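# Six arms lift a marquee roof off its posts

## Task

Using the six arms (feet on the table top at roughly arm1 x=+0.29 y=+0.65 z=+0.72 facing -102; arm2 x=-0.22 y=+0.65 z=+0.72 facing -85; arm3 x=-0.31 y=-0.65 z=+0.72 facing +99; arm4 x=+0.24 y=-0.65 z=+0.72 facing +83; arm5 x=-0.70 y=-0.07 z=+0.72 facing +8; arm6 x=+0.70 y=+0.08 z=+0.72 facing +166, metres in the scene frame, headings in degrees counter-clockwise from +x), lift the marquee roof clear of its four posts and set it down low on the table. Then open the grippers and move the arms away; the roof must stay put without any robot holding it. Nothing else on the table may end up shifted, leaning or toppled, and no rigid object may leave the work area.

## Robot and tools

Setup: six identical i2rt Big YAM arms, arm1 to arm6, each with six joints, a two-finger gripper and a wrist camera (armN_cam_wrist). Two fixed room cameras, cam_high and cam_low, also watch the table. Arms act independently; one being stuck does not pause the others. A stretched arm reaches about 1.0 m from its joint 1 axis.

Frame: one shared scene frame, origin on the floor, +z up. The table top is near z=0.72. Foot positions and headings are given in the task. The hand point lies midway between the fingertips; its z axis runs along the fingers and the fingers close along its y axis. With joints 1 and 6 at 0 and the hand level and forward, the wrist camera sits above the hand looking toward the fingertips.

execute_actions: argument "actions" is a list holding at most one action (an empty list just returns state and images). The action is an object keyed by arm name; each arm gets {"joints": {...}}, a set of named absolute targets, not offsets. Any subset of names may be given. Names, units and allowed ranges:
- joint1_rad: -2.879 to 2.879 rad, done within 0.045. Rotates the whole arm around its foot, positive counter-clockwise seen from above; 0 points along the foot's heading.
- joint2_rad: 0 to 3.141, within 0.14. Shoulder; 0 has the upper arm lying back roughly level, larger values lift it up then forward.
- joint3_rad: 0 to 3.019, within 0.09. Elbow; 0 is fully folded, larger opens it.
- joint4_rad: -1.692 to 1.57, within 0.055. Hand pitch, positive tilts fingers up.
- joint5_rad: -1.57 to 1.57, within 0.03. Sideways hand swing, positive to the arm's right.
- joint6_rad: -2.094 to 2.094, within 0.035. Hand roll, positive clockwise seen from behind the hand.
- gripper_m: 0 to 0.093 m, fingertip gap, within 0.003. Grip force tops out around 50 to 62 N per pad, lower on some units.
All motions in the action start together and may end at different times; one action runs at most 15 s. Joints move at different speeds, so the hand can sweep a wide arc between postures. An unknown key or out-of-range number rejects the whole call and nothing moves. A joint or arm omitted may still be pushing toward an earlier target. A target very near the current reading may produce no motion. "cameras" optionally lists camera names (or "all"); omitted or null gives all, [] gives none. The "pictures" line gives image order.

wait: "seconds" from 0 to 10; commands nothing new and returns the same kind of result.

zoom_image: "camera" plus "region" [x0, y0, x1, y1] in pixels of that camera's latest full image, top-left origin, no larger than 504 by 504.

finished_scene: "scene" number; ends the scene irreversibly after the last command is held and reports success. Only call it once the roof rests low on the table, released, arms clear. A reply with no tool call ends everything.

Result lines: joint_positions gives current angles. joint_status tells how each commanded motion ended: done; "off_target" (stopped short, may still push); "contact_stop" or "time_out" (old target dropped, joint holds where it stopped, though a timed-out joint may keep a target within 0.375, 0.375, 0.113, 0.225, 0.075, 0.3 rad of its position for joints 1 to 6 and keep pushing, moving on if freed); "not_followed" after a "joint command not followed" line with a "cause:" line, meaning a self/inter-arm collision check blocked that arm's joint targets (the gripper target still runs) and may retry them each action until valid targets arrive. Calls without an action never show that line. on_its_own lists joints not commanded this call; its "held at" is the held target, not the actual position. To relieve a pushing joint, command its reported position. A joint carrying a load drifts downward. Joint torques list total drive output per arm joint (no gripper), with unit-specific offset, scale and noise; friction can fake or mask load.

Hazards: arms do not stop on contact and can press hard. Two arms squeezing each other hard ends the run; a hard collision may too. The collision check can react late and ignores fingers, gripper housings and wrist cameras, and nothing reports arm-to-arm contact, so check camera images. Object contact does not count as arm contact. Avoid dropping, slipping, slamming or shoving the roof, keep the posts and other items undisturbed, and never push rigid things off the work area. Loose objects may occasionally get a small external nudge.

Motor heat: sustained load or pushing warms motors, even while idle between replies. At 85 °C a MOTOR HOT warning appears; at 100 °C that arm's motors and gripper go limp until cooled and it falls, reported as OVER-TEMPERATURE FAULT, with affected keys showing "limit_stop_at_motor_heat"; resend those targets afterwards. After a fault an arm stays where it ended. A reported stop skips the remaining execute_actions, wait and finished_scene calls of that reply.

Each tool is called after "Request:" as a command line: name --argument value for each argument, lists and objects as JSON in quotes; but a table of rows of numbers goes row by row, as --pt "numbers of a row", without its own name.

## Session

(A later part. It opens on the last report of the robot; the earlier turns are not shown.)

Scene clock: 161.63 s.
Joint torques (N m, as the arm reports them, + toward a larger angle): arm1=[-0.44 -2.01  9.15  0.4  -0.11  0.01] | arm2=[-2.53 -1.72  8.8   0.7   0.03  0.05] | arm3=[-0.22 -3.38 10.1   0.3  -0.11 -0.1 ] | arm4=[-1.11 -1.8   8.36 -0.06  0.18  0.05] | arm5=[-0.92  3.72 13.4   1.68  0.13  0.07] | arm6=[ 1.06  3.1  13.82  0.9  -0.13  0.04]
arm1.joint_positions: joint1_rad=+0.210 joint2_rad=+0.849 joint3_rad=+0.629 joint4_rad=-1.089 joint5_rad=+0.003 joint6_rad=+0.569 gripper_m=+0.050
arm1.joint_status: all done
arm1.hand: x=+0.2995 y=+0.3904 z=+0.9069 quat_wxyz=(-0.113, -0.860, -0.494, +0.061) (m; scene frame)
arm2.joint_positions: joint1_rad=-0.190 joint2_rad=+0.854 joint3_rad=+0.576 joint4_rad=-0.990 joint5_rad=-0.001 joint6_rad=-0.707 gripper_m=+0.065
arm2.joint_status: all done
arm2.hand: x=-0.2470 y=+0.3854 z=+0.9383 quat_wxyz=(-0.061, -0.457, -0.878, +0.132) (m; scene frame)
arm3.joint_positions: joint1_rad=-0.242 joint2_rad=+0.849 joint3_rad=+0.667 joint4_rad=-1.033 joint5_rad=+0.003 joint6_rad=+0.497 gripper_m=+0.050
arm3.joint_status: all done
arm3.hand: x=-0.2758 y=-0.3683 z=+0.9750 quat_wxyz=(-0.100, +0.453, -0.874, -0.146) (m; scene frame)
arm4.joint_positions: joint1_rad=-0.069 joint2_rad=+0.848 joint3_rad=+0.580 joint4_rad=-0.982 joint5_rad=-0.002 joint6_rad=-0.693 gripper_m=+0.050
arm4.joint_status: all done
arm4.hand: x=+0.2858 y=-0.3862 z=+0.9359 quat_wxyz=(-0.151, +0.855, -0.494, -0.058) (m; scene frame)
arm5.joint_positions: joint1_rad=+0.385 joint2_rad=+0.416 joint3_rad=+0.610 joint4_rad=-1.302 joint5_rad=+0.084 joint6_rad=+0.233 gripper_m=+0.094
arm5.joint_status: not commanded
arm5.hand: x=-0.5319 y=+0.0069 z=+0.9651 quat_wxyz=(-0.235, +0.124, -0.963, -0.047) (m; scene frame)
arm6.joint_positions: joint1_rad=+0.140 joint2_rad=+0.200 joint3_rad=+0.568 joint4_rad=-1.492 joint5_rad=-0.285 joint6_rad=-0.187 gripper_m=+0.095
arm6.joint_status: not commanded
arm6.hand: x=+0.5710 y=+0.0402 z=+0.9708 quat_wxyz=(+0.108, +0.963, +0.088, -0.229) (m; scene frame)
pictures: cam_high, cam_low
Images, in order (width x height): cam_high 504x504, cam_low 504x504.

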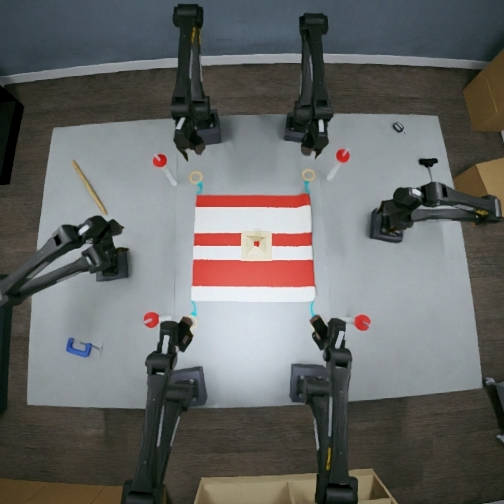

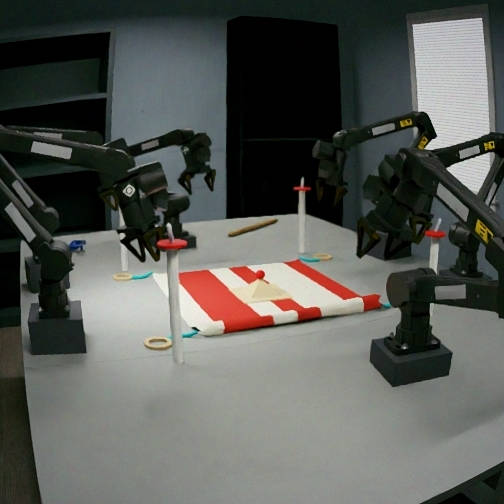

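Request:
execute_actions --actions '[]' --cameras '["cam_high","cam_low"]'

Scene clock: 168.23 s.
Joint torques (N m, as the arm reports them, + toward a larger angle): arm1=[-0.33 -2.14  9.05  0.39 -0.12  0.01] | arm2=[-2.46 -1.57  8.95  0.77  0.02  0.04] | arm3=[-0.29 -3.67 10.06  0.33 -0.1  -0.1 ] | arm4=[-0.77 -1.54  8.08  0.03  0.17  0.07] | arm5=[-1.43  3.91 13.26  1.57  0.12  0.07] | arm6=[ 1.08  3.11 13.81  0.91 -0.12  0.04]
arm1.joint_positions: joint1_rad=+0.210 joint2_rad=+0.849 joint3_rad=+0.629 joint4_rad=-1.089 joint5_rad=+0.003 joint6_rad=+0.569 gripper_m=+0.050
arm1.joint_status: all done
arm1.hand: x=+0.2995 y=+0.3904 z=+0.9069 quat_wxyz=(-0.113, -0.860, -0.494, +0.061) (m; scene frame)
arm2.joint_positions: joint1_rad=-0.190 joint2_rad=+0.854 joint3_rad=+0.576 joint4_rad=-0.990 joint5_rad=-0.001 joint6_rad=-0.707 gripper_m=+0.065
arm2.joint_status: all done
arm2.hand: x=-0.2470 y=+0.3854 z=+0.9383 quat_wxyz=(-0.061, -0.457, -0.878, +0.132) (m; scene frame)
arm3.joint_positions: joint1_rad=-0.242 joint2_rad=+0.849 joint3_rad=+0.667 joint4_rad=-1.033 joint5_rad=+0.003 joint6_rad=+0.497 gripper_m=+0.050
arm3.joint_status: all done
arm3.hand: x=-0.2758 y=-0.3683 z=+0.9750 quat_wxyz=(-0.100, +0.453, -0.874, -0.146) (m; scene frame)
arm4.joint_positions: joint1_rad=-0.069 joint2_rad=+0.848 joint3_rad=+0.580 joint4_rad=-0.982 joint5_rad=-0.002 joint6_rad=-0.693 gripper_m=+0.050
arm4.joint_status: all done
arm4.hand: x=+0.2858 y=-0.3862 z=+0.9359 quat_wxyz=(-0.151, +0.855, -0.494, -0.058) (m; scene frame)
arm5.joint_positions: joint1_rad=+0.385 joint2_rad=+0.416 joint3_rad=+0.610 joint4_rad=-1.302 joint5_rad=+0.084 joint6_rad=+0.233 gripper_m=+0.094
arm5.joint_status: not commanded
arm5.hand: x=-0.5319 y=+0.0069 z=+0.9651 quat_wxyz=(-0.235, +0.124, -0.963, -0.047) (m; scene frame)
arm6.joint_positions: joint1_rad=+0.140 joint2_rad=+0.200 joint3_rad=+0.568 joint4_rad=-1.492 joint5_rad=-0.285 joint6_rad=-0.187 gripper_m=+0.095
arm6.joint_status: not commanded
arm6.hand: x=+0.5710 y=+0.0402 z=+0.9708 quat_wxyz=(+0.108, +0.963, +0.088, -0.229) (m; scene frame)
pictures: cam_high, cam_low
Images, in order (width x height): cam_high 504x504, cam_low 504x504.

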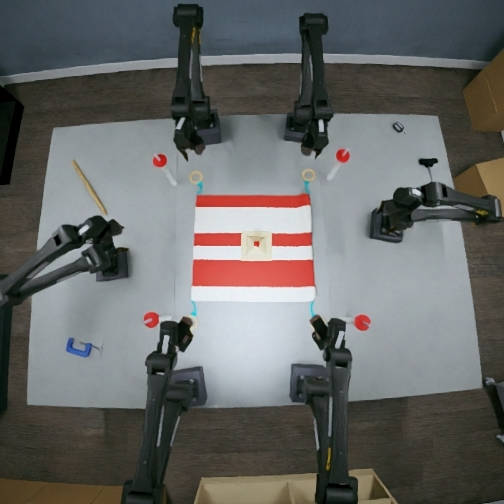

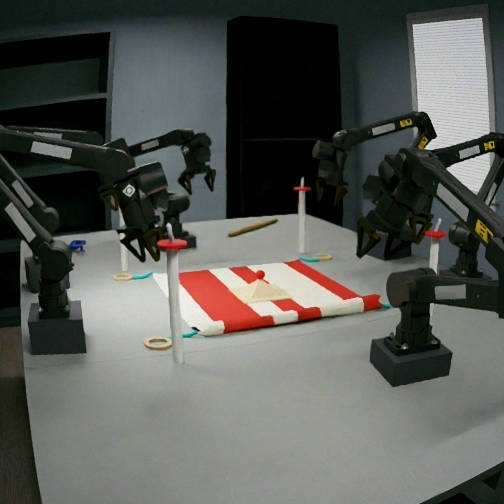

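Request:
finished_scene --scene 2

The scene is finished: the task was done.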